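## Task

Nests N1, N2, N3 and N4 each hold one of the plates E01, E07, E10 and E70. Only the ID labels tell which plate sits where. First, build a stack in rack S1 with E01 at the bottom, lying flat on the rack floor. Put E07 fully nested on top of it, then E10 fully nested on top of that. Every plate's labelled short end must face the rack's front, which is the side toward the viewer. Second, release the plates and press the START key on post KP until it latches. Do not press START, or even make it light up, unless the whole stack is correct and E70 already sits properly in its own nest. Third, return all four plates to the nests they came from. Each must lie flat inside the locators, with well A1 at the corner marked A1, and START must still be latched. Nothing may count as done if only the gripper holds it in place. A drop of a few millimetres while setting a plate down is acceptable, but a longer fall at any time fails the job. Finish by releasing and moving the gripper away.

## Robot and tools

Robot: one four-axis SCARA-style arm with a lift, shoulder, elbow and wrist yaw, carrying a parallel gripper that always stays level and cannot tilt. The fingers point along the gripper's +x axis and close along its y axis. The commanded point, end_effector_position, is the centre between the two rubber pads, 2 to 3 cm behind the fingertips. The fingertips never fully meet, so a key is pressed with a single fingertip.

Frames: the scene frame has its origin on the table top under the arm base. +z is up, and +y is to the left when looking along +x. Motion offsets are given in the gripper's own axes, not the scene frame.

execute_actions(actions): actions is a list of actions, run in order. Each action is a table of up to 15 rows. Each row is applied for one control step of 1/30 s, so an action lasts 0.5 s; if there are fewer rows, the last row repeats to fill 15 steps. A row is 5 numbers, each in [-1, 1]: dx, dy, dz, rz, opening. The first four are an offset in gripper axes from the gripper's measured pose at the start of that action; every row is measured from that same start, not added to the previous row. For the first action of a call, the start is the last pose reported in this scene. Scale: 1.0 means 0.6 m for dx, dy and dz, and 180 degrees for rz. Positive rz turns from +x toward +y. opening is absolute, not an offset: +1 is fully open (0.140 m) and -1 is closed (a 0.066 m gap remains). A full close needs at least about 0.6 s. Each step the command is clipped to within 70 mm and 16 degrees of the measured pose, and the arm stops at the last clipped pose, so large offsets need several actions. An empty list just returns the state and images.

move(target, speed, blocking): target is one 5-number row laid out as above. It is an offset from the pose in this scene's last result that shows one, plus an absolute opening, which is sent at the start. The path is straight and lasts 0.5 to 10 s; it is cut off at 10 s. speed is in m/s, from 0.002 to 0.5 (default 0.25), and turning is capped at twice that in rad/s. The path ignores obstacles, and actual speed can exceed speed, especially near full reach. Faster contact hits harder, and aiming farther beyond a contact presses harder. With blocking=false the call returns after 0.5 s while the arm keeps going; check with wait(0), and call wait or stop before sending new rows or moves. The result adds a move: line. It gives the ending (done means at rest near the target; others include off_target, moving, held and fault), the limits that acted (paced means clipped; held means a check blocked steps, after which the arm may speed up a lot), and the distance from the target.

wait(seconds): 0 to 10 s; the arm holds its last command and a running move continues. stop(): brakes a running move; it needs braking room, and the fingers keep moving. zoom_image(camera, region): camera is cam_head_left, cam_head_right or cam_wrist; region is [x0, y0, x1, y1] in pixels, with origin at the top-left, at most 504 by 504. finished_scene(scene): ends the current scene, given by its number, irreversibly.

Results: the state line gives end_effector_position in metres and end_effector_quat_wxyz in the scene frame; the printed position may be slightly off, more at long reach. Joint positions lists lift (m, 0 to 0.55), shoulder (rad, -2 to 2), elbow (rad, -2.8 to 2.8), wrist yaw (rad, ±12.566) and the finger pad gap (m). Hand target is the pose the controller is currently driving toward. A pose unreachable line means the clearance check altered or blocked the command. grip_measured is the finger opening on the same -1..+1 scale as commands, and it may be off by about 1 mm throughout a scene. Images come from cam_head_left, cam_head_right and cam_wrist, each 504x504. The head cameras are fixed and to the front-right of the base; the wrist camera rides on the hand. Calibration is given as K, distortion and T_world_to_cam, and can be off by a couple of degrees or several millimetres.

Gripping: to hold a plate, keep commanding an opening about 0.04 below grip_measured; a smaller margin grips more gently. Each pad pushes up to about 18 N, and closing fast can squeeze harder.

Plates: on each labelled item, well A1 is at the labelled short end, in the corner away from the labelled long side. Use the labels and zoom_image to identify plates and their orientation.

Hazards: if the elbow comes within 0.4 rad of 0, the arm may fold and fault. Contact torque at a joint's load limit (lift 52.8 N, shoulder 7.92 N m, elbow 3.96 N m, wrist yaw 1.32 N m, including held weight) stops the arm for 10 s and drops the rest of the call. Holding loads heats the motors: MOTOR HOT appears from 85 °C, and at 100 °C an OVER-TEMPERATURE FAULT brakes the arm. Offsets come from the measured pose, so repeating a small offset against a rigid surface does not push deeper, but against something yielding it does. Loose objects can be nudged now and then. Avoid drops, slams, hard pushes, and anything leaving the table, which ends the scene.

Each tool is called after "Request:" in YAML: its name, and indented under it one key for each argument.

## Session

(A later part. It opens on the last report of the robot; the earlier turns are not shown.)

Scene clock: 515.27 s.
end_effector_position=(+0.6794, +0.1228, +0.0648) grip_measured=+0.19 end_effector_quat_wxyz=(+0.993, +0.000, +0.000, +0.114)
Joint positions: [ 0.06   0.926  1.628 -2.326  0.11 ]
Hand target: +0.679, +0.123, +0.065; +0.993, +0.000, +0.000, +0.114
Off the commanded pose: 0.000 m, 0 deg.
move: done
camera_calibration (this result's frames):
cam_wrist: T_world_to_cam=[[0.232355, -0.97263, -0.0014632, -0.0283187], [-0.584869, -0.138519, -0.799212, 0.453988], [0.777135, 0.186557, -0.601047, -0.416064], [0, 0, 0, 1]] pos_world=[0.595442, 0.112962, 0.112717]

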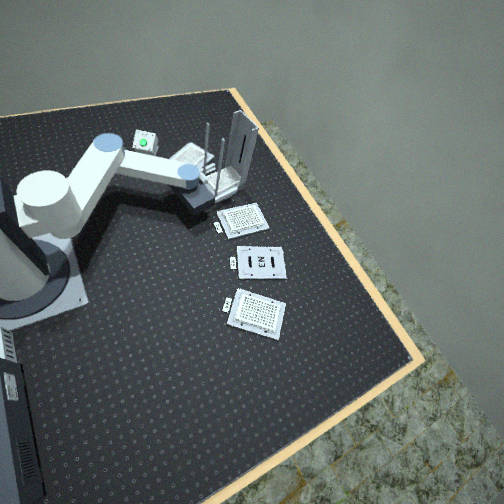

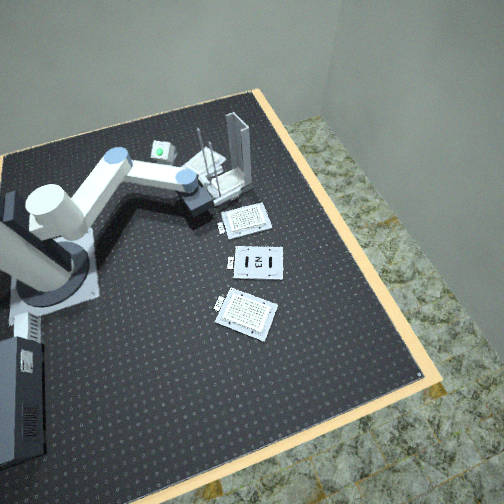

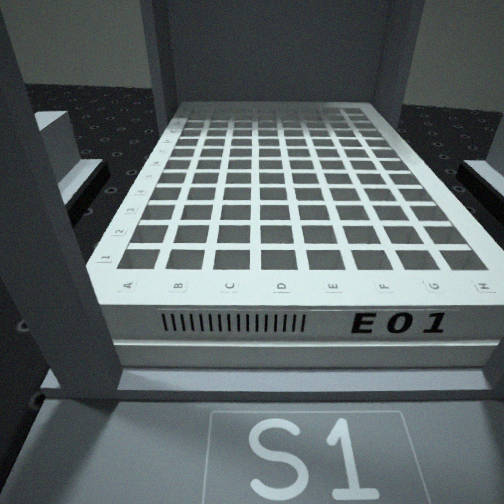

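Request:
execute_actions:
  actions:
    - [[0,0,0,0,-0.46]]
    - [[0,0,0,0,-0.48],[0,0,0,0,-0.49],[0,0,0,0,-0.50],[0,0,0,0,-0.51],[0,0,0,0,-0.52],[0,0,0,0,-0.53],[0,0,0,0,-0.54],[0,0,0,0,-0.55],[0,0,0,0,-0.56],[0,0,0,0,-0.57],[0,0,0,0,-0.58],[0,0,0,0,-0.59],[0,0,0,0,-0.605]]

Request:
move:
  target: [0, 0, 0.02, 0, -0.605]
  speed: 0.03

Request:
move:
  target: [0, 0, 0.4303, 0, -0.605]
  speed: 0.15

Request:
move:
  target: [-0.0935, -0.2566, 0, 0, -0.605]
  speed: 0.2

Scene clock: 520.23 s.
end_effector_position=(+0.6794, +0.1228, +0.0648) grip_measured=-0.56 end_effector_quat_wxyz=(+0.993, +0.000, +0.000, +0.114)
Joint positions: [ 0.06   0.926  1.628 -2.326  0.082]
Hand target: +0.679, +0.123, +0.065; +0.993, +0.000, +0.000, +0.114
Off the commanded pose: 0.000 m, 0 deg.
camera_calibration (this result's frames):
cam_wrist: T_world_to_cam=[[0.232354, -0.97263, -0.0014632, -0.0283181], [-0.584869, -0.138519, -0.799212, 0.453988], [0.777135, 0.186556, -0.601047, -0.416064], [0, 0, 0, 1]] pos_world=[0.595442, 0.112962, 0.112717]

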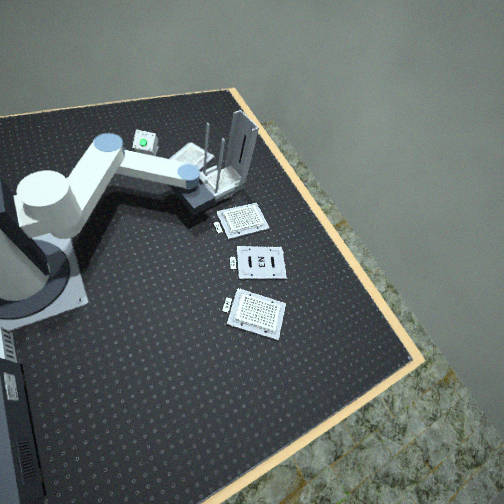

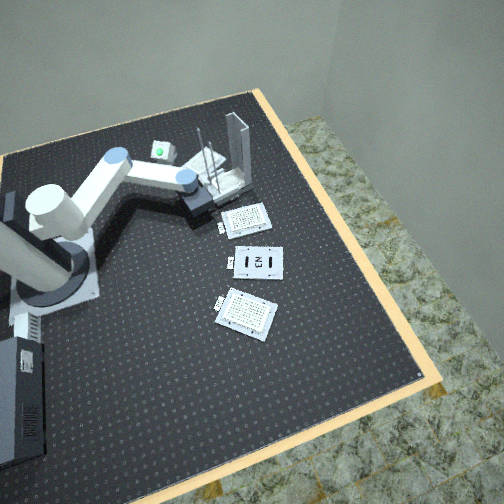

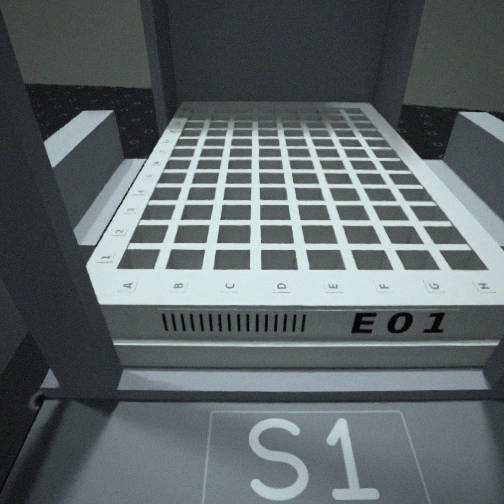

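Scene clock: 520.93 s.
end_effector_position=(+0.6794, +0.1228, +0.0769) grip_measured=-0.56 end_effector_quat_wxyz=(+0.993, +0.000, +0.000, +0.114)
Joint positions: [ 0.072  0.926  1.628 -2.326  0.082]
Hand target: +0.679, +0.123, +0.077; +0.993, +0.000, +0.000, +0.114
Off the commanded pose: 0.000 m, 0 deg.
move: done
camera_calibration (this result's frames):
cam_wrist: T_world_to_cam=[[0.232357, -0.972629, -0.0014632, -0.0283017], [-0.584869, -0.138521, -0.799212, 0.463616], [0.777135, 0.186559, -0.601047, -0.408824], [0, 0, 0, 1]] pos_world=[0.595443, 0.112963, 0.124764]

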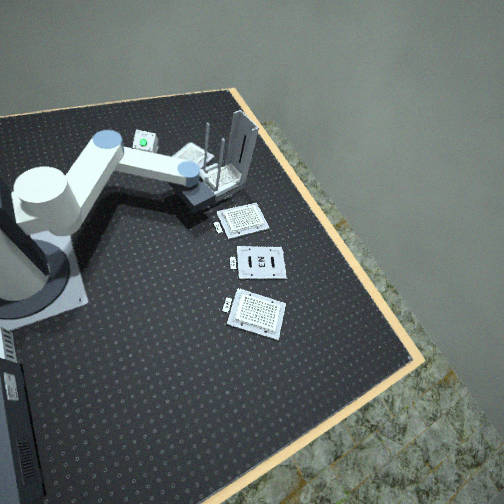

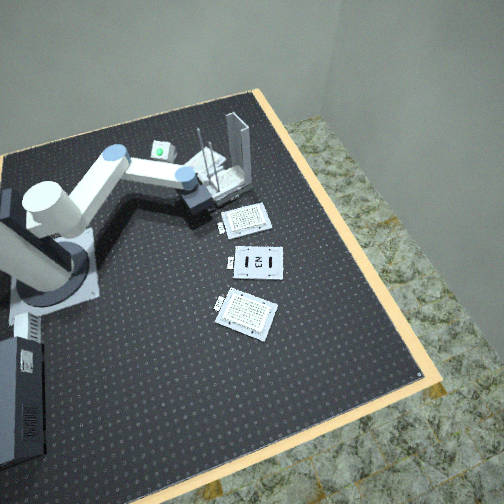

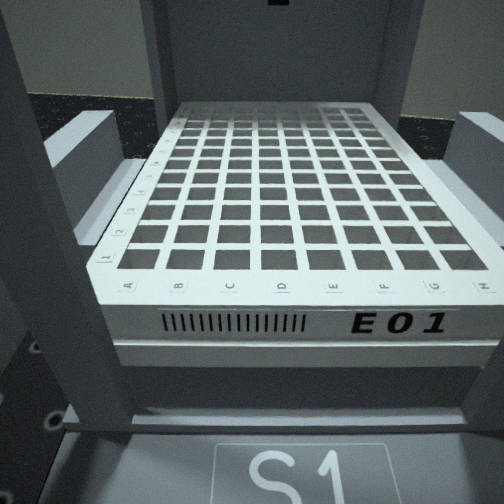

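Scene clock: 523.00 s.
end_effector_position=(+0.6794, +0.1228, +0.3351) grip_measured=-0.56 end_effector_quat_wxyz=(+0.993, +0.000, +0.000, +0.114)
Joint positions: [ 0.33   0.926  1.629 -2.326  0.082]
Hand target: +0.679, +0.123, +0.335; +0.993, +0.000, +0.000, +0.114
Off the commanded pose: 0.000 m, 0 deg.
move: done
camera_calibration (this result's frames):
cam_wrist: T_world_to_cam=[[0.232414, -0.972616, -0.0014632, -0.0279458], [-0.584861, -0.138555, -0.799212, 0.669998], [0.777124, 0.186604, -0.601047, -0.253623], [0, 0, 0, 1]] pos_world=[0.595447, 0.112978, 0.382991]

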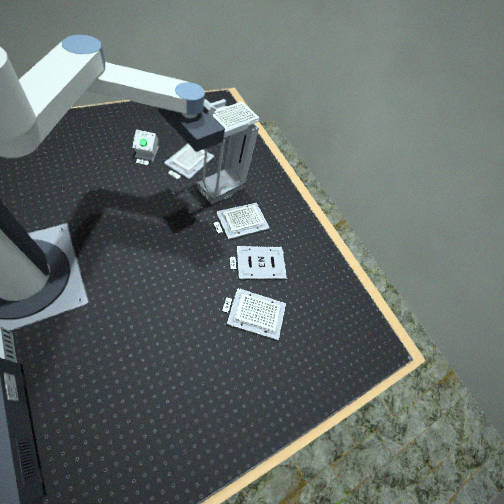

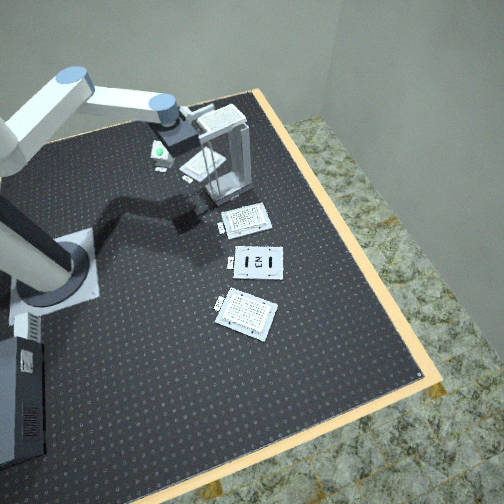

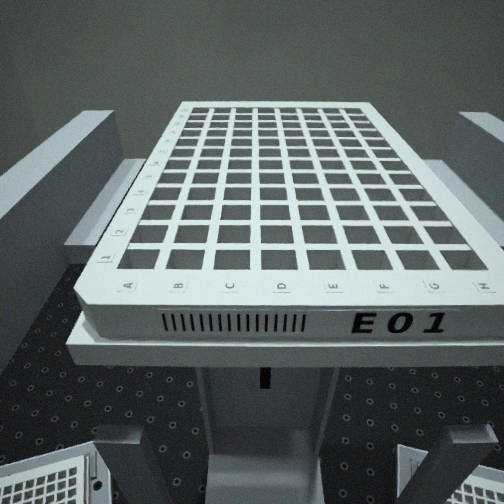

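Scene clock: 524.17 s.
end_effector_position=(+0.6598, -0.0400, +0.3351) grip_measured=-0.56 end_effector_quat_wxyz=(+0.993, +0.000, +0.000, +0.114)
Joint positions: [ 0.33   0.535  1.5   -1.807  0.082]
Hand target: +0.660, -0.040, +0.335; +0.993, +0.000, +0.000, +0.114
Off the commanded pose: 0.000 m, 0 deg.
move: done
camera_calibration (this result's frames):
cam_wrist: T_world_to_cam=[[0.23174, -0.972777, -0.0014632, -0.18131], [-0.584957, -0.138149, -0.799212, 0.636045], [0.777253, 0.186065, -0.601047, -0.208104], [0, 0, 0, 1]] pos_world=[0.575826, -0.0497843, 0.382989]

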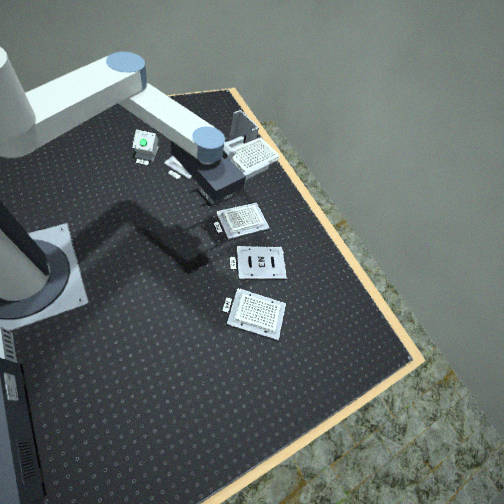

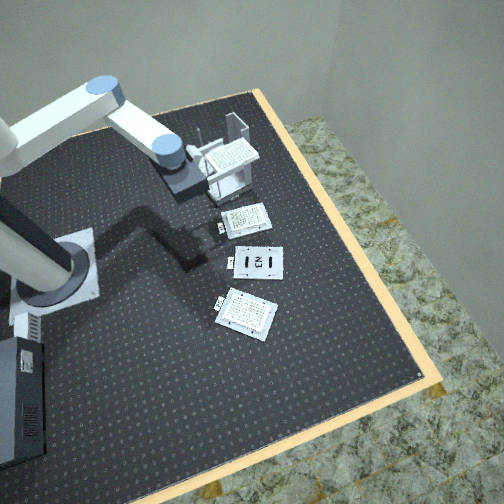

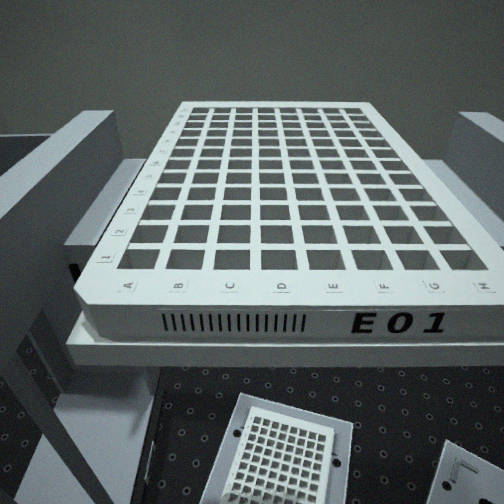

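Request:
move:
  target: [-0.0541, -0.2837, -0.4501, -0.1954, -0.605]
  speed: 0.28

Scene clock: 529.33 s.
end_effector_position=(+0.6667, -0.2132, +0.0650) grip_measured=-0.56 end_effector_quat_wxyz=(+0.981, +0.000, +0.000, -0.192)
Joint positions: [ 0.06   0.224  1.726 -2.336  0.082]
Hand target: +0.667, -0.213, +0.065; +0.981, +0.000, +0.000, -0.192
Off the commanded pose: 0.000 m, 0 deg.
move: done
camera_calibration (this result's frames):
cam_wrist: T_world_to_cam=[[-0.370959, -0.928648, -0.0014632, 0.0594457], [-0.557729, 0.22405, -0.799212, 0.459357], [0.742515, -0.295659, -0.601047, -0.423183], [0, 0, 0, 1]] pos_world=[0.592468, -0.172833, 0.112858]

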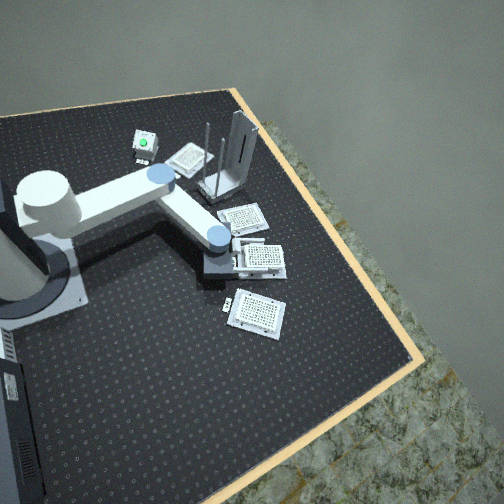

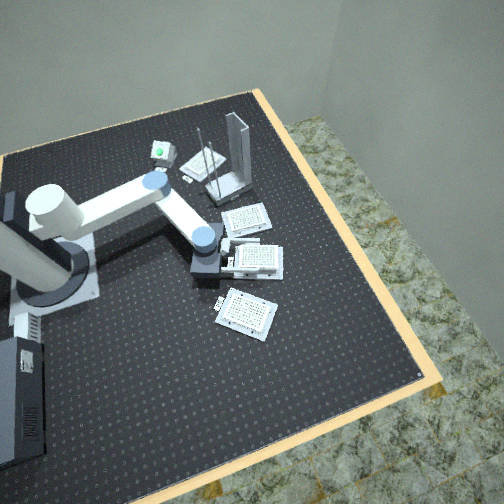

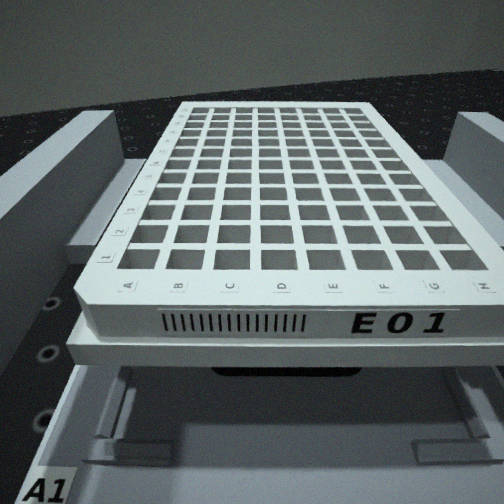

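Request:
move:
  target: [0, 0, -0.0497, 0, -0.605]
  speed: 0.03

Request:
execute_actions:
  actions:
    - [[0,0,0,0,-0.58],[0,0,0,0,-0.56],[0,0,0,0,-0.55],[0,0,0,0,-0.54],[0,0,0,0,-0.53],[0,0,0,0,-0.52],[0,0,0,0,-0.50],[0,0,0,0,-0.46],[0,0,0,0,-0.3],[0,0,0,0,-0.1],[0,0,0,0,0.19]]

Request:
move:
  target: [-0.18, 0, 0.2, 0, 0.19]
  speed: 0.2

Scene clock: 533.93 s.
end_effector_position=(+0.6667, -0.2132, +0.0351) grip_measured=-0.56 end_effector_quat_wxyz=(+0.981, +0.000, +0.000, -0.192)
Joint positions: [ 0.03   0.224  1.726 -2.336  0.082]
Hand target: +0.667, -0.213, +0.035; +0.981, +0.000, +0.000, -0.192
Off the commanded pose: 0.000 m, 0 deg.
move: done
camera_calibration (this result's frames):
cam_wrist: T_world_to_cam=[[-0.370955, -0.92865, -0.0014632, 0.0594024], [-0.55773, 0.224048, -0.799212, 0.435467], [0.742516, -0.295656, -0.601047, -0.441149], [0, 0, 0, 1]] pos_world=[0.592469, -0.17283, 0.0829664]

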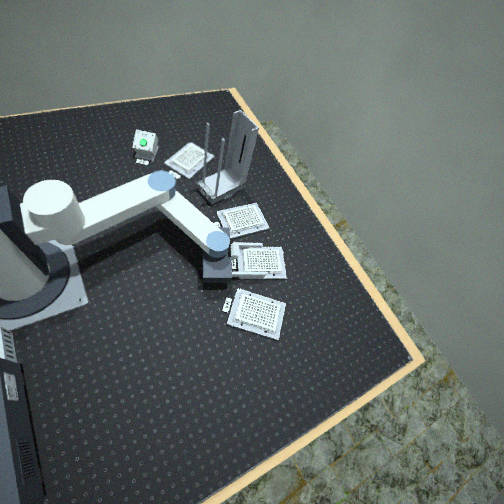

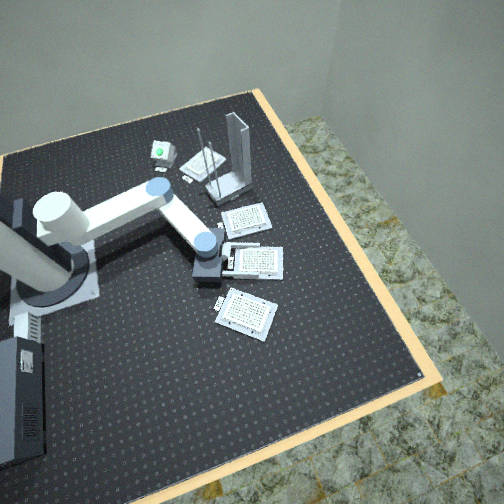

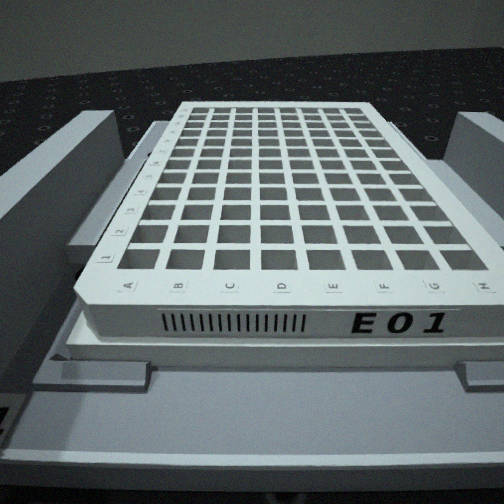

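Scene clock: 534.43 s.
end_effector_position=(+0.6667, -0.2132, +0.0351) grip_measured=+0.19 end_effector_quat_wxyz=(+0.981, +0.000, +0.000, -0.192)
Joint positions: [ 0.03   0.224  1.726 -2.336  0.11 ]
Hand target: +0.667, -0.213, +0.035; +0.981, +0.000, +0.000, -0.192
Off the commanded pose: 0.000 m, 0 deg.
camera_calibration (this result's frames):
cam_wrist: T_world_to_cam=[[-0.370957, -0.928649, -0.0014632, 0.0594032], [-0.557729, 0.224049, -0.799212, 0.435467], [0.742516, -0.295657, -0.601047, -0.44115], [0, 0, 0, 1]] pos_world=[0.592469, -0.17283, 0.0829654]

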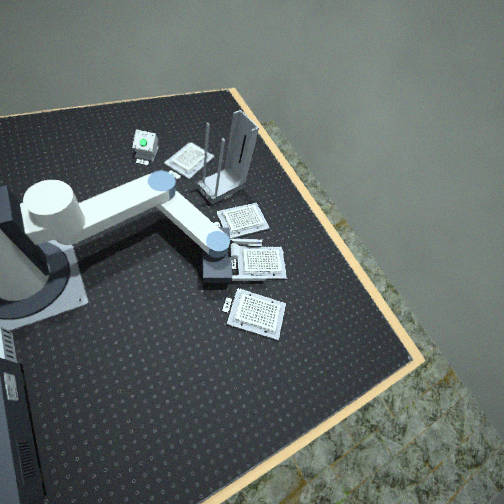

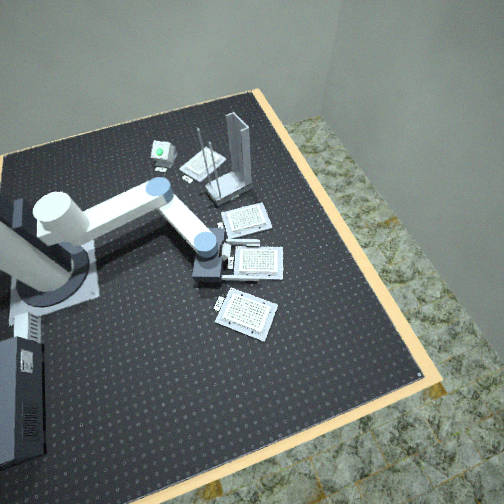

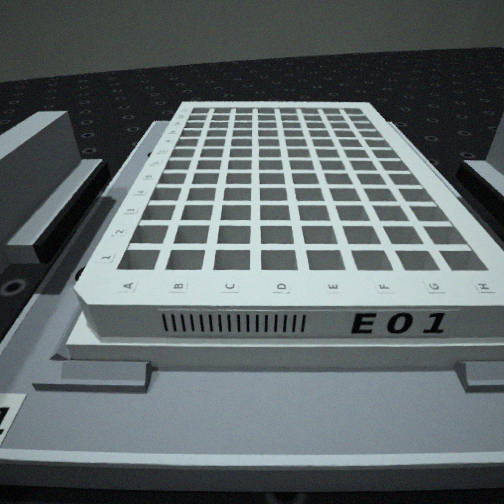

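Scene clock: 535.60 s.
end_effector_position=(+0.5665, -0.1727, +0.1551) grip_measured=+0.19 end_effector_quat_wxyz=(+0.981, +0.000, +0.000, -0.192)
Joint positions: [ 0.15   0.442  1.165 -1.993  0.11 ]
Hand target: +0.567, -0.173, +0.155; +0.981, +0.000, +0.000, -0.192
Off the commanded pose: 0.000 m, 0 deg.
move: done
camera_calibration (this result's frames):
cam_wrist: T_world_to_cam=[[-0.371373, -0.928483, -0.0014632, 0.0603148], [-0.557629, 0.224299, -0.799212, 0.466445], [0.742383, -0.29599, -0.601047, -0.282594], [0, 0, 0, 1]] pos_world=[0.492295, -0.132267, 0.203024]

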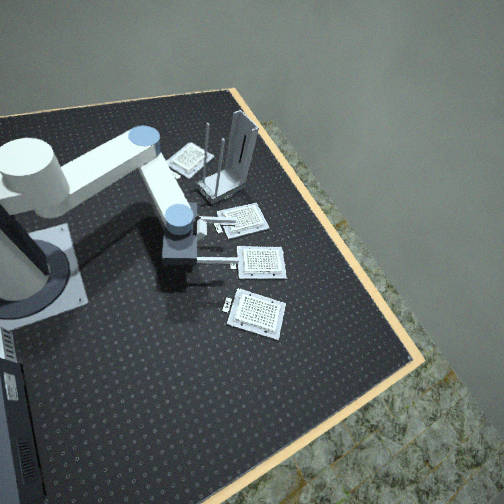

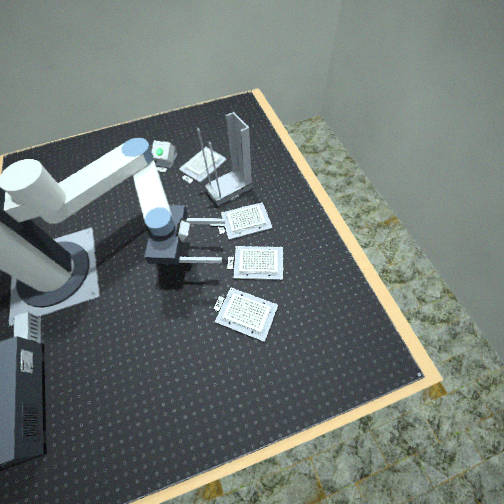

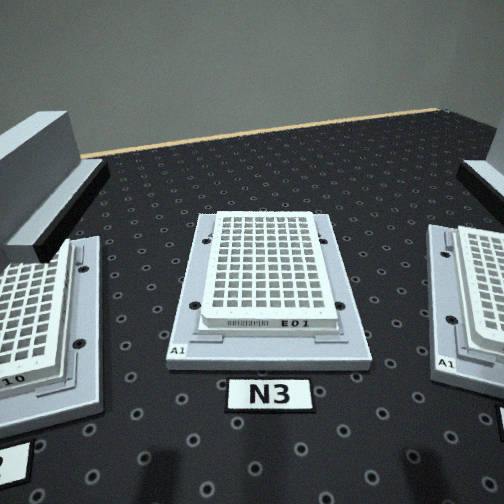

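Request:
execute_actions:
  actions: []

Scene clock: 544.67 s.
end_effector_position=(+0.5666, -0.1727, +0.1551) grip_measured=+0.19 end_effector_quat_wxyz=(+0.981, +0.000, +0.000, -0.192)
Joint positions: [ 0.15   0.442  1.165 -1.993  0.11 ]
Hand target: +0.567, -0.173, +0.155; +0.981, +0.000, +0.000, -0.192
Off the commanded pose: 0.000 m, 0 deg.
camera_calibration (this result's frames):
cam_wrist: T_world_to_cam=[[-0.371323, -0.928503, -0.0014632, 0.0602949], [-0.557641, 0.224269, -0.799212, 0.466452], [0.742399, -0.29595, -0.601047, -0.282605], [0, 0, 0, 1]] pos_world=[0.492307, -0.132264, 0.203023]

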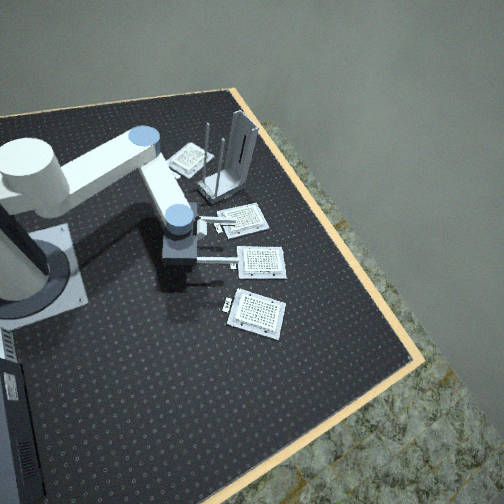

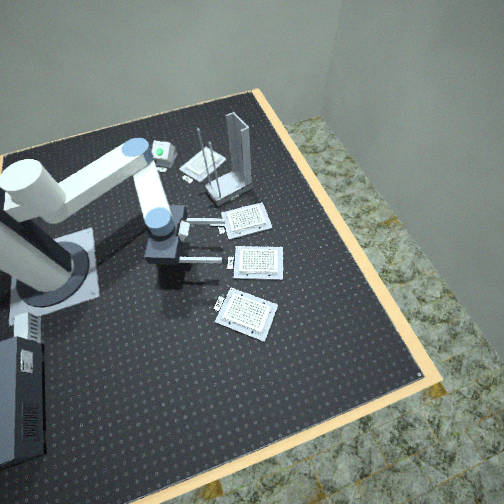

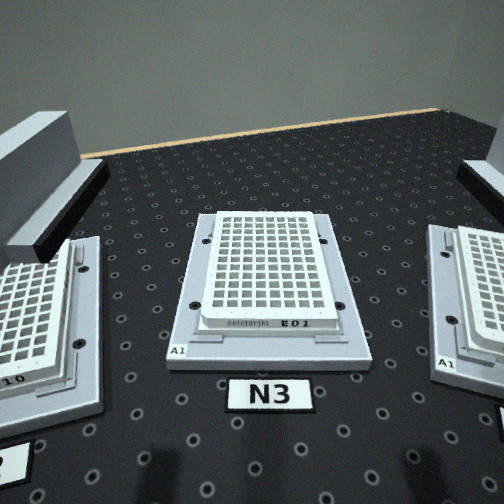

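Request:
finished_scene:
  scene: 1

The scene is finished: the task was done.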